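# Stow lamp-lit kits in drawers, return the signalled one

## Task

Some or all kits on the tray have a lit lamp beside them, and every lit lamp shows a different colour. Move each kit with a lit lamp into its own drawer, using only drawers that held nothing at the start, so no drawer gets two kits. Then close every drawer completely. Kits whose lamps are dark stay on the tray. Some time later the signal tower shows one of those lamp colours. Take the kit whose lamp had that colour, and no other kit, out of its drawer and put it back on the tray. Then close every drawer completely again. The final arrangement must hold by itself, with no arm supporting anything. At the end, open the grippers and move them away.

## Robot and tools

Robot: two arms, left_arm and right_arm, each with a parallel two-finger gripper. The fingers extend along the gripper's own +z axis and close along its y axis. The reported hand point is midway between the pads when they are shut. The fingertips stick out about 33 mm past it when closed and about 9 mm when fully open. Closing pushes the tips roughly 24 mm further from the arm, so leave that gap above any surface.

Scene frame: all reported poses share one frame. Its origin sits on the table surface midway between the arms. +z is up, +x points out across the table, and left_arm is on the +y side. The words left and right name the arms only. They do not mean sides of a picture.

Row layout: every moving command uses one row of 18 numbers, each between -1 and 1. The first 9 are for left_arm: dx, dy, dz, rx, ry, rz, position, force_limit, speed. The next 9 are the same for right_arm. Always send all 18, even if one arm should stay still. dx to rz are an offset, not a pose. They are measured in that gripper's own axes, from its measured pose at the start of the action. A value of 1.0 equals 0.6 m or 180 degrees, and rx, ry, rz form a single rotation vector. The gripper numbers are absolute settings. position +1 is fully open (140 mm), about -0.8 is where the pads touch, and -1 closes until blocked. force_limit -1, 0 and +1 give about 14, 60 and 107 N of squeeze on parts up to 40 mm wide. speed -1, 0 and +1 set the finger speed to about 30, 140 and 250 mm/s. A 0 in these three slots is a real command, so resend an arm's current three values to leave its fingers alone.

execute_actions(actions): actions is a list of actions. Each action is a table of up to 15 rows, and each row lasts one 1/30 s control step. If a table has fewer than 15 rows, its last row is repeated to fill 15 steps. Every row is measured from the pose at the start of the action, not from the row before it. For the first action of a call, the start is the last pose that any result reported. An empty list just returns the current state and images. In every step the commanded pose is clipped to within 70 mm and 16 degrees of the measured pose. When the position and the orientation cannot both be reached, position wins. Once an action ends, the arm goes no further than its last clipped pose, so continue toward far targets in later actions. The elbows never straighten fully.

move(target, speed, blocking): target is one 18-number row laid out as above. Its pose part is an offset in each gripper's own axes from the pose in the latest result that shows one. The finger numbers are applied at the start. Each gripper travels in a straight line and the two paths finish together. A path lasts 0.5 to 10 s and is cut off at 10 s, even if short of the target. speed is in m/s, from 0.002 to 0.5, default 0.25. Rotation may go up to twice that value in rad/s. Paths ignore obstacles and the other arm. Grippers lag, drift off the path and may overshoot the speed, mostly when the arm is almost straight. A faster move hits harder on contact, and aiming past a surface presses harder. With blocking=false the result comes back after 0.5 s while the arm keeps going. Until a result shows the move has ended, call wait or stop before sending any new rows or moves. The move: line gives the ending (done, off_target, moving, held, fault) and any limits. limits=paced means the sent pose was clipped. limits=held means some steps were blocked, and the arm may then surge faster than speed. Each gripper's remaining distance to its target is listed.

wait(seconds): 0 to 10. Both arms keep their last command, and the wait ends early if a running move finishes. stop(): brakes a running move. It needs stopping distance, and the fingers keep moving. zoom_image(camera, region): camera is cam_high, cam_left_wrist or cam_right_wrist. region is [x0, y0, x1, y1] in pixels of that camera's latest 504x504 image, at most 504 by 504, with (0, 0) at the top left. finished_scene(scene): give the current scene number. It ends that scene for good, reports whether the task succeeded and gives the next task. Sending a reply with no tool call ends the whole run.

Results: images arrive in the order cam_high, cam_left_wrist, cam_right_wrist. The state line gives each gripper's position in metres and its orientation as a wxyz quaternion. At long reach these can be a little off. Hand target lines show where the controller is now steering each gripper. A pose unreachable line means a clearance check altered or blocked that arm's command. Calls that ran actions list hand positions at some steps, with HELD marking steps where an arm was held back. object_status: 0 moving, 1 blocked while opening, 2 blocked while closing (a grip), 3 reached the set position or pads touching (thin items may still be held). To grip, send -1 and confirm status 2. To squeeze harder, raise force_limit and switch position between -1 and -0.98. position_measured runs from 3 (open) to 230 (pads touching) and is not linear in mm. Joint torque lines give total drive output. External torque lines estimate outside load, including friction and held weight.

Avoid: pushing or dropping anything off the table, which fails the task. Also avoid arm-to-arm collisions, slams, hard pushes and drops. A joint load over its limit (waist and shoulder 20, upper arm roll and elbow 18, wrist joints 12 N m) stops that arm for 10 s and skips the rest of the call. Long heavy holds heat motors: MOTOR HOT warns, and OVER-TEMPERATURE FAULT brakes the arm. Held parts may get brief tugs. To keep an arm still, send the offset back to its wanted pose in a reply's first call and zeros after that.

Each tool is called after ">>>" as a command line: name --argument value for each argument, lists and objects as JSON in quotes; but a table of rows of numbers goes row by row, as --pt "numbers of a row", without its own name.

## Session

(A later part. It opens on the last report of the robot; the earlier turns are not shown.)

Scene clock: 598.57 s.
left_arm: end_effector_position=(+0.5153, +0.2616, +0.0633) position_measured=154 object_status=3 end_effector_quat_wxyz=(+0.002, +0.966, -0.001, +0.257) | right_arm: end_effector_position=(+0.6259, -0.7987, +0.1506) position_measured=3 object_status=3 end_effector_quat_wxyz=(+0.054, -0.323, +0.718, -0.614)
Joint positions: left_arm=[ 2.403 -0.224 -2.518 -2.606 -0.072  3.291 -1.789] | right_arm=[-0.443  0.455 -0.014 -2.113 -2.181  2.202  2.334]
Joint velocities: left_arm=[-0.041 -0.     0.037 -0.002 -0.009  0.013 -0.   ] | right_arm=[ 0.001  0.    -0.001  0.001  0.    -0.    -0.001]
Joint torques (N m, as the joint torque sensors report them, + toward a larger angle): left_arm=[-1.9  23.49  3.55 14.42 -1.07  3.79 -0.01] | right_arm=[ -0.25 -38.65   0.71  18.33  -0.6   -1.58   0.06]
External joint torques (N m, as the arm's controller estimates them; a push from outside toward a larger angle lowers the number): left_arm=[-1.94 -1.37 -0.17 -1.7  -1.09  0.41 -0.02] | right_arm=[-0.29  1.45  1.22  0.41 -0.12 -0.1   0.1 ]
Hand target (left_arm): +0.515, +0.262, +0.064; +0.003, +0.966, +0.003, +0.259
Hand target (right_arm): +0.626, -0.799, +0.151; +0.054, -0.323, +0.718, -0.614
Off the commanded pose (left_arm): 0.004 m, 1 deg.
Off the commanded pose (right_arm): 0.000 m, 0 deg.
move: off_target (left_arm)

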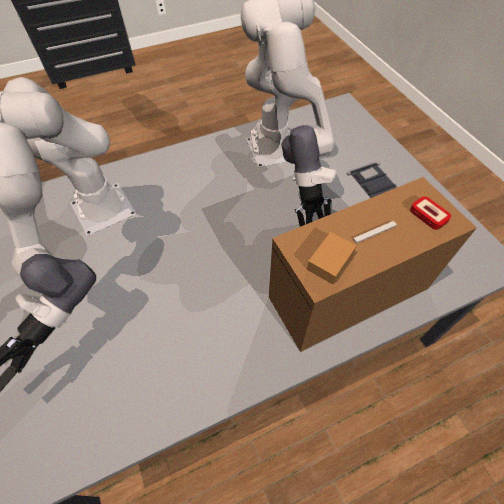

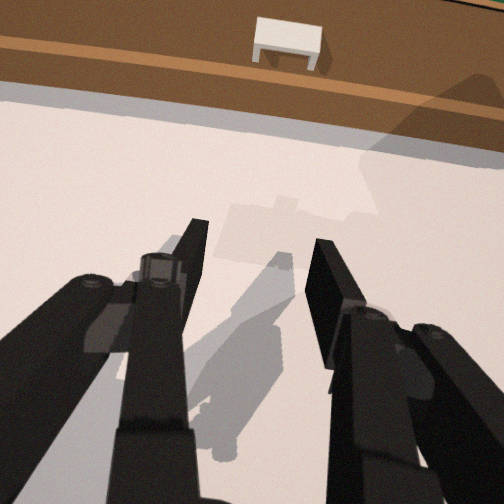

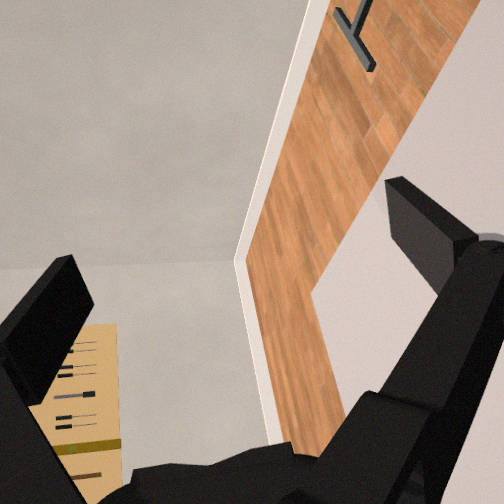

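>>> move --target '[0.0,-0.3,-0.3,0,-0.05,0,-0.2,0,0,0,0,0,0,0,0,1,0,0]' --speed 0.12

Scene clock: 604.93 s.
left_arm: end_effector_position=(+0.4248, +0.4536, +0.2250) position_measured=154 object_status=3 end_effector_quat_wxyz=(-0.010, +0.983, +0.009, +0.185) | right_arm: end_effector_position=(+0.6259, -0.7987, +0.1506) position_measured=3 object_status=3 end_effector_quat_wxyz=(+0.054, -0.323, +0.718, -0.614)
Joint positions: left_arm=[ 2.747  0.605 -2.402 -2.641  0.585  2.481 -1.811] | right_arm=[-0.443  0.455 -0.014 -2.113 -2.181  2.202  2.334]
Joint velocities: left_arm=[-0.003  0.001 -0.     0.001  0.001 -0.011  0.012] | right_arm=[ 0.     0.    -0.001  0.     0.002 -0.    -0.001]
Joint torques (N m, as the joint torque sensors report them, + toward a larger angle): left_arm=[  1.14   6.02 -11.54  22.42   1.62   2.8    0.38] | right_arm=[ -0.55 -38.56   0.56  18.26  -0.6   -1.57   0.04]
External joint torques (N m, as the arm's controller estimates them; a push from outside toward a larger angle lowers the number): left_arm=[ 1.15  0.08 -1.55  0.1   0.92 -0.4   0.38] | right_arm=[-0.56  1.48  1.09  0.36 -0.12 -0.08  0.08]
Hand target (left_arm): +0.425, +0.454, +0.226; -0.012, +0.983, +0.005, +0.185
Hand target (right_arm): +0.626, -0.799, +0.151; +0.054, -0.323, +0.718, -0.614
Off the commanded pose (left_arm): 0.013 m, 2 deg.
Off the commanded pose (right_arm): 0.000 m, 0 deg.
move: off_target (left_arm)

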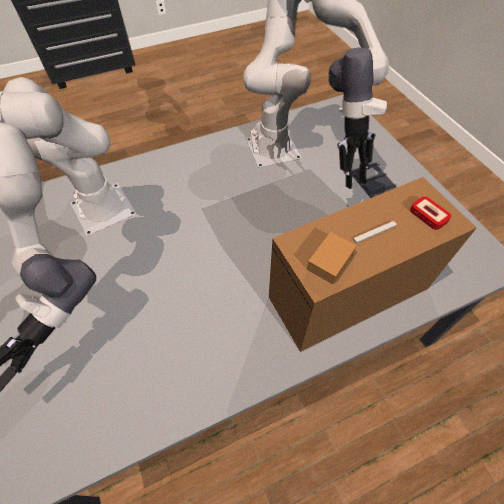

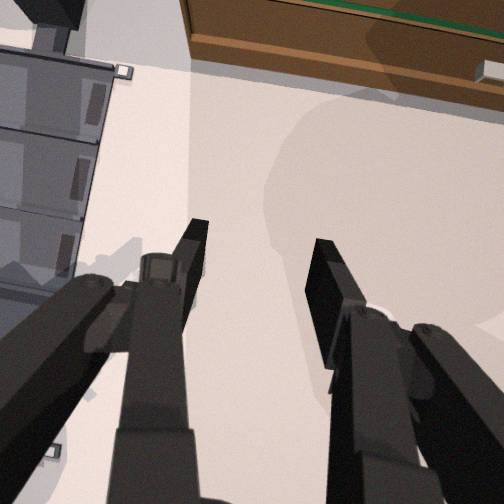

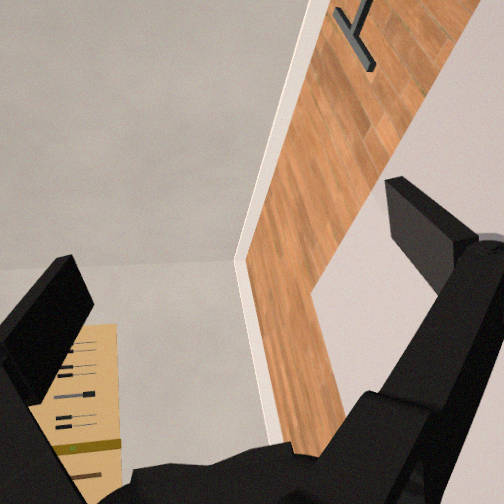

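>>> move --target '[0.05,0.5,0.2,0,0.04,0,-0.8,0,0,0,0,0,0,0,0,1,0,0]' --speed 0.12

Scene clock: 611.13 s.
left_arm: end_effector_position=(+0.5006, +0.1473, +0.1219) position_measured=229 object_status=3 end_effector_quat_wxyz=(-0.005, +0.969, -0.001, +0.245) | right_arm: end_effector_position=(+0.6259, -0.7987, +0.1506) position_measured=3 object_status=3 end_effector_quat_wxyz=(+0.054, -0.323, +0.718, -0.614)
Joint positions: left_arm=[ 2.589 -0.064 -2.826 -2.445  0.767  2.903 -2.66 ] | right_arm=[-0.443  0.455 -0.014 -2.113 -2.181  2.202  2.334]
Joint velocities: left_arm=[ 0.001  0.    -0.001  0.     0.027  0.001 -0.059] | right_arm=[-0.     0.001 -0.001  0.     0.001 -0.001  0.   ]
Joint torques (N m, as the joint torque sensors report them, + toward a larger angle): left_arm=[-1.72 25.19  0.71 21.81  0.6   3.07  0.01] | right_arm=[ -0.72 -38.48   0.49  18.27  -0.58  -1.58   0.05]
External joint torques (N m, as the arm's controller estimates them; a push from outside toward a larger angle lowers the number): left_arm=[-1.66 -3.78  0.23  1.28  1.01  0.39  0.  ] | right_arm=[-0.63  1.49  1.1   0.42 -0.1  -0.09  0.09]
Hand target (left_arm): +0.502, +0.146, +0.123; -0.002, +0.969, +0.006, +0.247
Hand target (right_arm): +0.626, -0.799, +0.151; +0.054, -0.323, +0.718, -0.614
Off the commanded pose (left_arm): 0.010 m, 1 deg.
Off the commanded pose (right_arm): 0.000 m, 0 deg.
move: off_target (left_arm)

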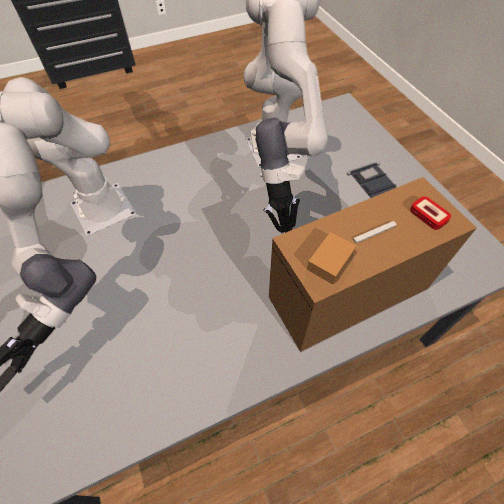

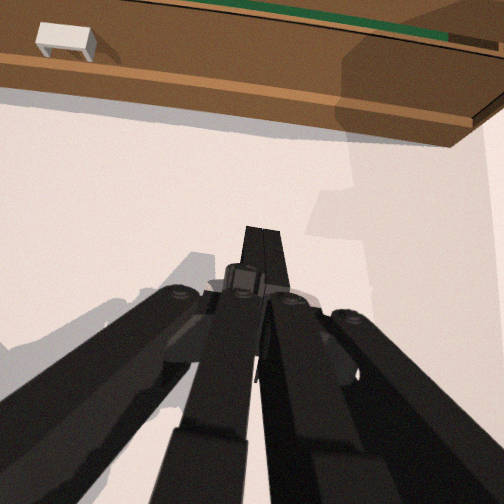

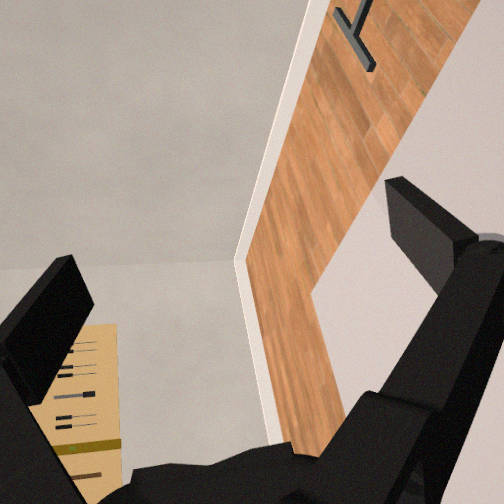

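>>> move --target '[0.014,-0.072,0.115,0,0.02,0,-0.8,0,0,0,0,0,0,0,0,1,0,0]' --speed 0.07

>>> move --target '[0.065,0,0.04,0,0,0,-0.8,0,0,0,0,0,0,0,0,1,0,0]' --speed 0.05

Scene clock: 618.60 s.
left_arm: end_effector_position=(+0.5395, +0.1925, +0.0622) position_measured=229 object_status=3 end_effector_quat_wxyz=(-0.008, +0.962, -0.007, +0.271) | right_arm: end_effector_position=(+0.6259, -0.7987, +0.1506) position_measured=3 object_status=3 end_effector_quat_wxyz=(+0.054, -0.323, +0.718, -0.614)
Joint positions: left_arm=[ 2.445 -0.315 -2.514 -2.369  1.056  3.173 -2.896] | right_arm=[-0.443  0.455 -0.014 -2.113 -2.181  2.202  2.334]
Joint velocities: left_arm=[-0.085 -0.02   0.087 -0.001 -0.002  0.037 -0.05 ] | right_arm=[ 0.     0.001 -0.     0.001 -0.001  0.     0.001]
Joint torques (N m, as the joint torque sensors report them, + toward a larger angle): left_arm=[-0.54 27.11  6.11 17.05 -0.31  2.74 -0.01] | right_arm=[ -0.25 -38.61   0.63  18.17  -0.62  -1.58   0.08]
External joint torques (N m, as the arm's controller estimates them; a push from outside toward a larger angle lowers the number): left_arm=[-0.7  -3.78  1.08 -0.99  0.94  0.4  -0.03] | right_arm=[-0.28  1.26  1.13  0.38 -0.14 -0.11  0.12]
Hand target (left_arm): +0.539, +0.190, +0.062; -0.004, +0.962, -0.002, +0.272
Hand target (right_arm): +0.626, -0.799, +0.151; +0.054, -0.323, +0.718, -0.614
Off the commanded pose (left_arm): 0.004 m, 1 deg.
Off the commanded pose (right_arm): 0.000 m, 0 deg.
move: off_target (left_arm)

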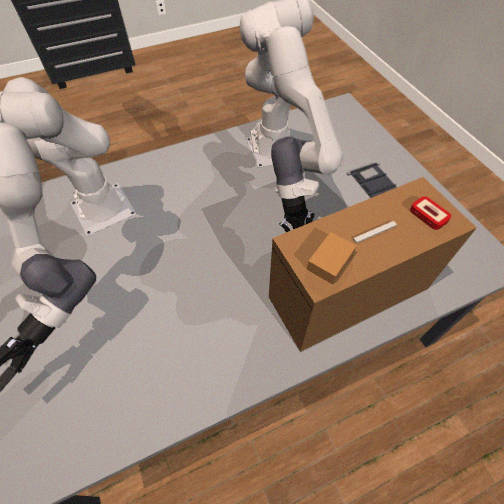

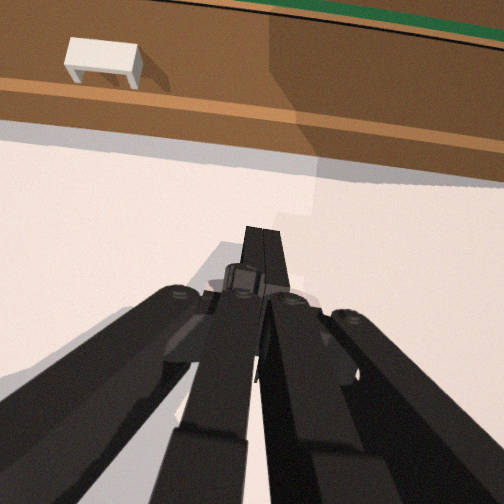

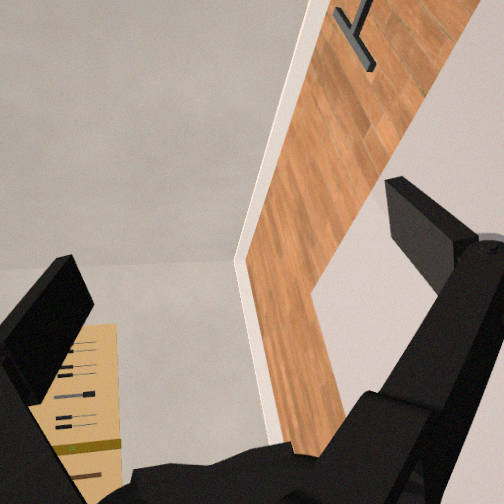

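Scene clock: 620.03 s.
left_arm: end_effector_position=(+0.5842, +0.1914, +0.0618) position_measured=229 object_status=3 end_effector_quat_wxyz=(-0.006, +0.962, -0.002, +0.272) | right_arm: end_effector_position=(+0.6259, -0.7987, +0.1506) position_measured=3 object_status=3 end_effector_quat_wxyz=(+0.054, -0.323, +0.718, -0.614)
Joint positions: left_arm=[ 2.731 -0.368 -2.794 -2.246  0.956  3.119 -2.77 ] | right_arm=[-0.443  0.455 -0.014 -2.113 -2.181  2.202  2.334]
Joint velocities: left_arm=[ 0.049 -0.001 -0.051  0.005  0.001 -0.024  0.036] | right_arm=[ 0.    -0.     0.002 -0.     0.002 -0.     0.001]
Joint torques (N m, as the joint torque sensors report them, + toward a larger angle): left_arm=[ 1.55 35.6   1.85 20.04 -1.68  2.13  0.4 ] | right_arm=[ -0.34 -38.31   0.58  18.54  -0.6   -1.56   0.09]
External joint torques (N m, as the arm's controller estimates them; a push from outside toward a larger angle lowers the number): left_arm=[ 1.68 -1.36 -1.43  1.1  -0.68 -0.4   0.39] | right_arm=[-0.35  1.61  1.11  0.73 -0.13 -0.09  0.13]
Hand target (left_arm): +0.586, +0.193, +0.063; -0.009, +0.962, -0.006, +0.273
Hand target (right_arm): +0.626, -0.799, +0.151; +0.054, -0.323, +0.718, -0.614
Off the commanded pose (left_arm): 0.001 m, 1 deg.
Off the commanded pose (right_arm): 0.000 m, 0 deg.
move: done

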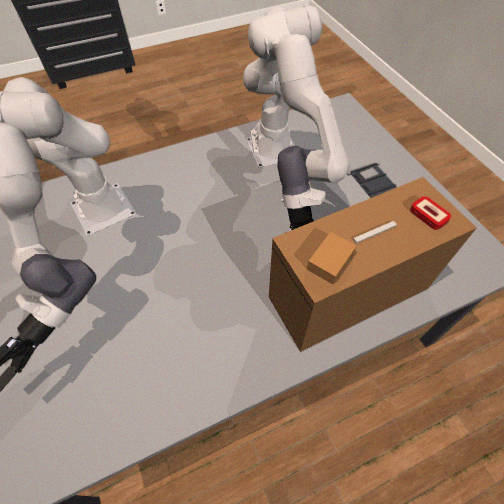

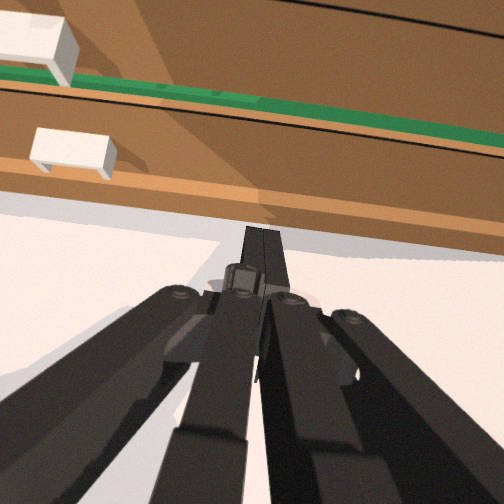

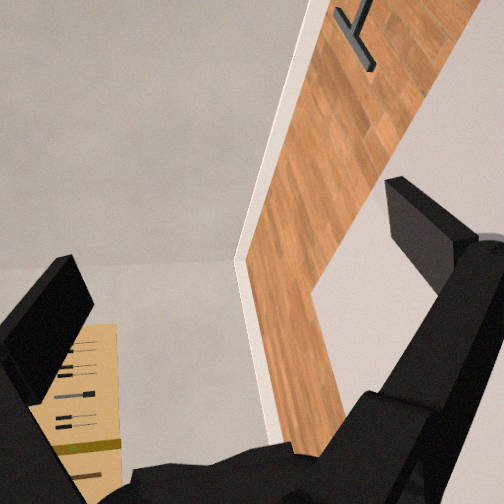

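>>> move --target '[-0.03,0,-0.03,0.067,0,-0.12,-0.8,0,0,0,0,0,0,0,0,1,0,0]' --speed 0.1

Scene clock: 627.23 s.
left_arm: end_effector_position=(+0.5590, +0.1881, +0.0670) position_measured=229 object_status=3 end_effector_quat_wxyz=(-0.054, +0.941, +0.202, +0.265) | right_arm: end_effector_position=(+0.6259, -0.7987, +0.1506) position_measured=3 object_status=3 end_effector_quat_wxyz=(+0.054, -0.323, +0.718, -0.614)
Joint positions: left_arm=[ 2.209 -0.394 -2.421 -2.263  0.636  2.897 -3.022] | right_arm=[-0.443  0.455 -0.014 -2.113 -2.181  2.202  2.334]
Joint velocities: left_arm=[-0.017 -0.004  0.018 -0.002 -0.016 -0.    -0.003] | right_arm=[-0.001 -0.002  0.001  0.001  0.001  0.    -0.001]
Joint torques (N m, as the joint torque sensors report them, + toward a larger angle): left_arm=[-2.03 27.67  7.95 17.13 -1.83  2.22  0.  ] | right_arm=[ -0.55 -38.53   0.71  18.43  -0.58  -1.57   0.04]
External joint torques (N m, as the arm's controller estimates them; a push from outside toward a larger angle lowers the number): left_arm=[-1.89 -3.8   0.24 -1.98 -1.15 -0.06 -0.02] | right_arm=[-0.54  1.53  1.25  0.55 -0.11 -0.09  0.08]
Hand target (left_arm): +0.558, +0.189, +0.065; -0.054, +0.941, +0.206, +0.264
Hand target (right_arm): +0.626, -0.799, +0.151; +0.054, -0.323, +0.718, -0.614
Off the commanded pose (left_arm): 0.003 m, 1 deg.
Off the commanded pose (right_arm): 0.000 m, 0 deg.
joint sent to its limit (left arm) — the command would take joint 7 (wrist roll) past its lower limit, so that joint was sent only as far as its limit.
move: done

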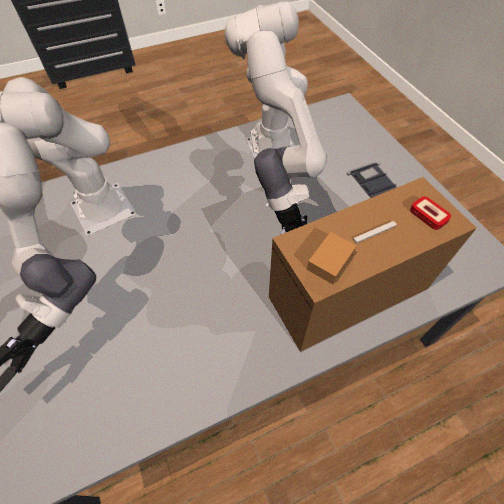

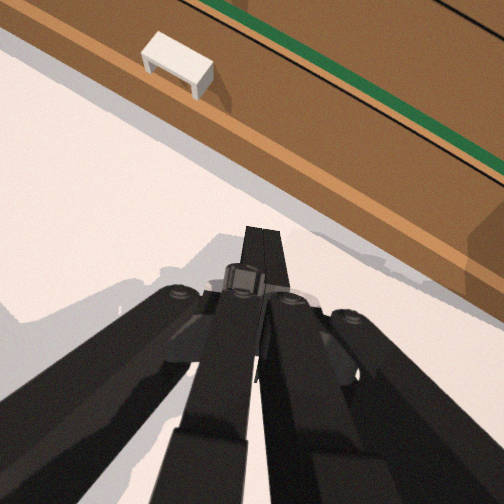

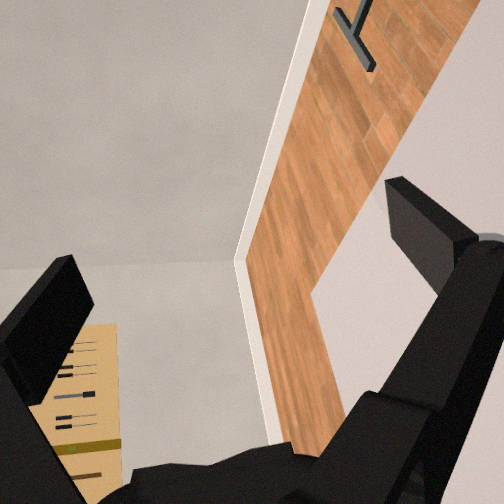

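>>> move --target '[0.068,0.056,0.032,0,0,0.03,-0.8,0,0,0,0,0,0,0,0,1,0,0]' --speed 0.04

Scene clock: 630.50 s.
left_arm: end_effector_position=(+0.6073, +0.1770, +0.0723) position_measured=229 object_status=3 end_effector_quat_wxyz=(-0.070, +0.949, +0.164, +0.259) | right_arm: end_effector_position=(+0.6259, -0.7987, +0.1506) position_measured=3 object_status=3 end_effector_quat_wxyz=(+0.054, -0.323, +0.718, -0.614)
Joint positions: left_arm=[ 2.434 -0.457 -2.637 -2.079  0.588  2.802 -2.861] | right_arm=[-0.443  0.455 -0.014 -2.113 -2.181  2.202  2.334]
Joint velocities: left_arm=[ 0.017  0.003 -0.019  0.007  0.    -0.013  0.028] | right_arm=[-0.001  0.001  0.001 -0.001 -0.     0.001 -0.001]
Joint torques (N m, as the joint torque sensors report them, + toward a larger angle): left_arm=[ 4.66 30.77  6.78 25.22  0.    4.86  0.25] | right_arm=[ -0.37 -38.51   0.83  18.52  -0.6   -1.57   0.07]
External joint torques (N m, as the arm's controller estimates them; a push from outside toward a larger angle lowers the number): left_arm=[ 4.72 -7.57 -0.15  4.94  0.42  2.54  0.24] | right_arm=[-0.46  1.27  1.28  0.79 -0.12 -0.11  0.11]
Hand target (left_arm): +0.614, +0.177, +0.074; -0.066, +0.949, +0.158, +0.264
Hand target (right_arm): +0.626, -0.799, +0.151; +0.054, -0.323, +0.718, -0.614
Off the commanded pose (left_arm): 0.006 m, 1 deg.
Off the commanded pose (right_arm): 0.000 m, 0 deg.
move: off_target (left_arm)

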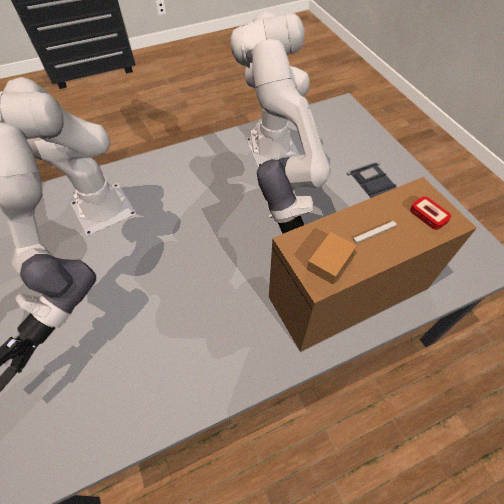

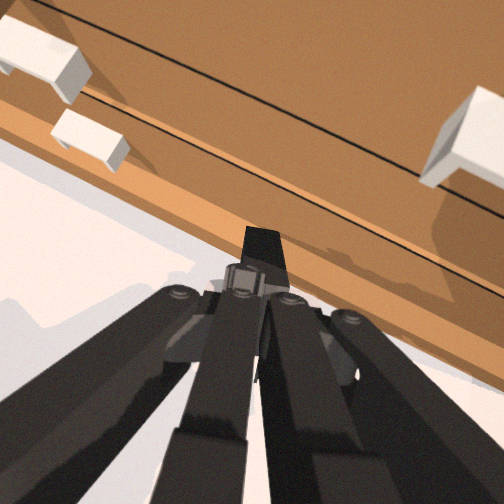

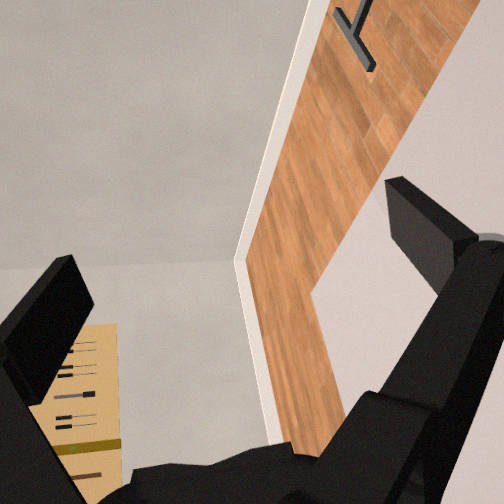

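Shut. Back off.

>>> move --target '[-0.13,-0.1,-0.17,0,0,0.03,-0.8,0,0,0,0,0,0,0,0,1,0,0]' --speed 0.12

Scene clock: 633.37 s.
left_arm: end_effector_position=(+0.4793, +0.1899, +0.1257) position_measured=229 object_status=3 end_effector_quat_wxyz=(-0.080, +0.958, +0.115, +0.250) | right_arm: end_effector_position=(+0.6259, -0.7987, +0.1506) position_measured=3 object_status=3 end_effector_quat_wxyz=(+0.054, -0.323, +0.718, -0.614)
Joint positions: left_arm=[ 2.162 -0.009 -2.457 -2.45   0.917  2.644 -3.019] | right_arm=[-0.443  0.455 -0.014 -2.113 -2.181  2.202  2.334]
Joint velocities: left_arm=[-0.041 -0.001  0.04   0.     0.001 -0.01  -0.012] | right_arm=[-0.001 -0.    -0.    -0.    -0.001 -0.     0.   ]
Joint torques (N m, as the joint torque sensors report them, + toward a larger angle): left_arm=[-1.79 21.67  0.84 18.47  0.84  1.53  0.03] | right_arm=[ -0.49 -38.58   0.64  18.34  -0.6   -1.58   0.04]
External joint torques (N m, as the arm's controller estimates them; a push from outside toward a larger angle lowers the number): left_arm=[-1.84 -0.83  0.66 -2.57  1.01 -0.49  0.03] | right_arm=[-0.4   1.49  1.26  0.45 -0.12 -0.09  0.08]
Hand target (left_arm): +0.478, +0.191, +0.125; -0.082, +0.958, +0.117, +0.250
Hand target (right_arm): +0.626, -0.799, +0.151; +0.054, -0.323, +0.718, -0.614
Off the commanded pose (left_arm): 0.005 m, 1 deg.
Off the commanded pose (right_arm): 0.000 m, 0 deg.
joint sent to its limit (left arm) — the command would take joint 7 (wrist roll) past its lower limit, so that joint was sent only as far as its limit.
move: off_target (left_arm)

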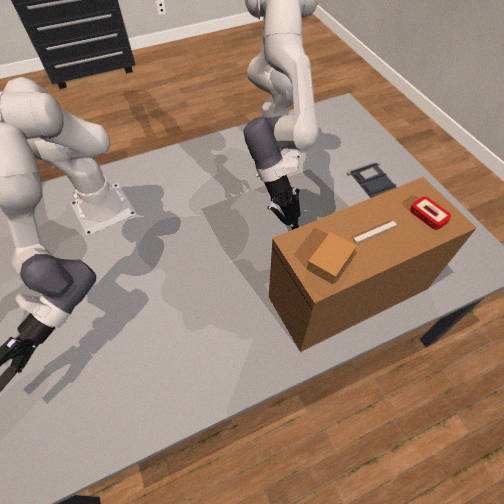

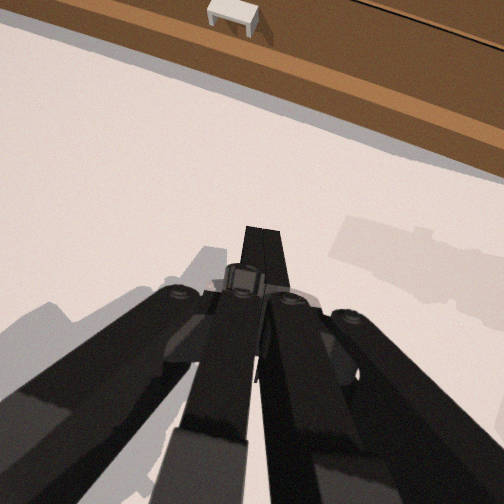

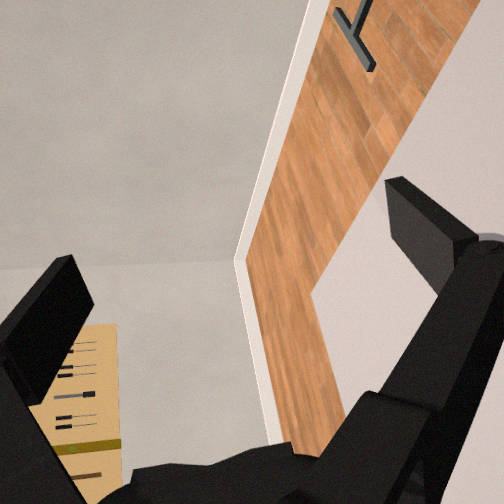

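Look over the face and retreat.

>>> move --target '[0.05,-0.3,-0.12,0,0.05,0.1,-0.8,0,0,0,0,0,0,0,0,1,0,0]' --speed 0.15

Scene clock: 636.30 s.
left_arm: end_effector_position=(+0.4285, +0.3610, +0.2261) position_measured=229 object_status=3 end_effector_quat_wxyz=(-0.132, +0.939, -0.033, +0.315) | right_arm: end_effector_position=(+0.6259, -0.7987, +0.1506) position_measured=3 object_status=3 end_effector_quat_wxyz=(+0.054, -0.323, +0.718, -0.614)
Joint positions: left_arm=[ 2.474  0.727 -2.444 -2.803  1.389  2.41  -2.627] | right_arm=[-0.443  0.455 -0.014 -2.113 -2.181  2.202  2.334]
Joint velocities: left_arm=[ 0.    -0.001  0.    -0.     0.001  0.     0.029] | right_arm=[-0.001 -0.     0.001 -0.001  0.001 -0.    -0.001]
Joint torques (N m, as the joint torque sensors report them, + toward a larger angle): left_arm=[ 0.01  3.02 -9.59 19.73 -0.3   1.7   0.38] | right_arm=[ -0.38 -38.7    0.47  18.39  -0.59  -1.58   0.08]
External joint torques (N m, as the arm's controller estimates them; a push from outside toward a larger angle lowers the number): left_arm=[-0.03 -0.64 -0.09 -1.82 -0.65 -0.32  0.37] | right_arm=[-0.39  1.3   1.    0.54 -0.12 -0.1   0.12]
Hand target (left_arm): +0.427, +0.362, +0.225; -0.134, +0.940, -0.037, +0.312
Hand target (right_arm): +0.626, -0.799, +0.151; +0.054, -0.323, +0.718, -0.614
Off the commanded pose (left_arm): 0.011 m, 2 deg.
Off the commanded pose (right_arm): 0.000 m, 0 deg.
move: off_target (left_arm)

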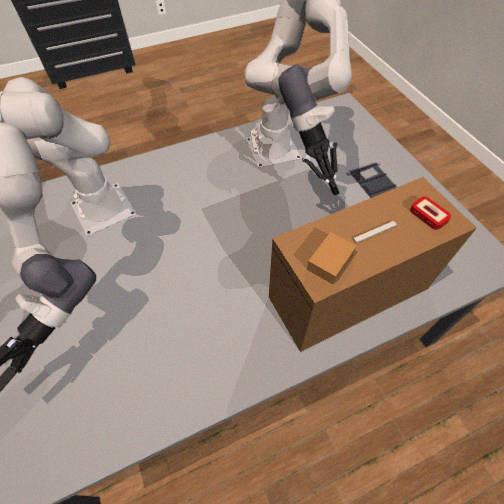

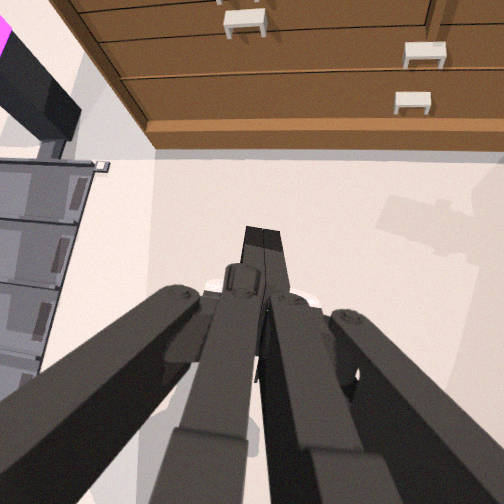

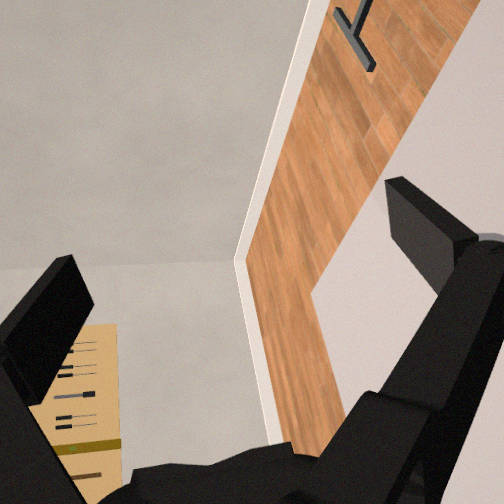

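>>> finished_scene --scene 1

The scene is finished: the task was done.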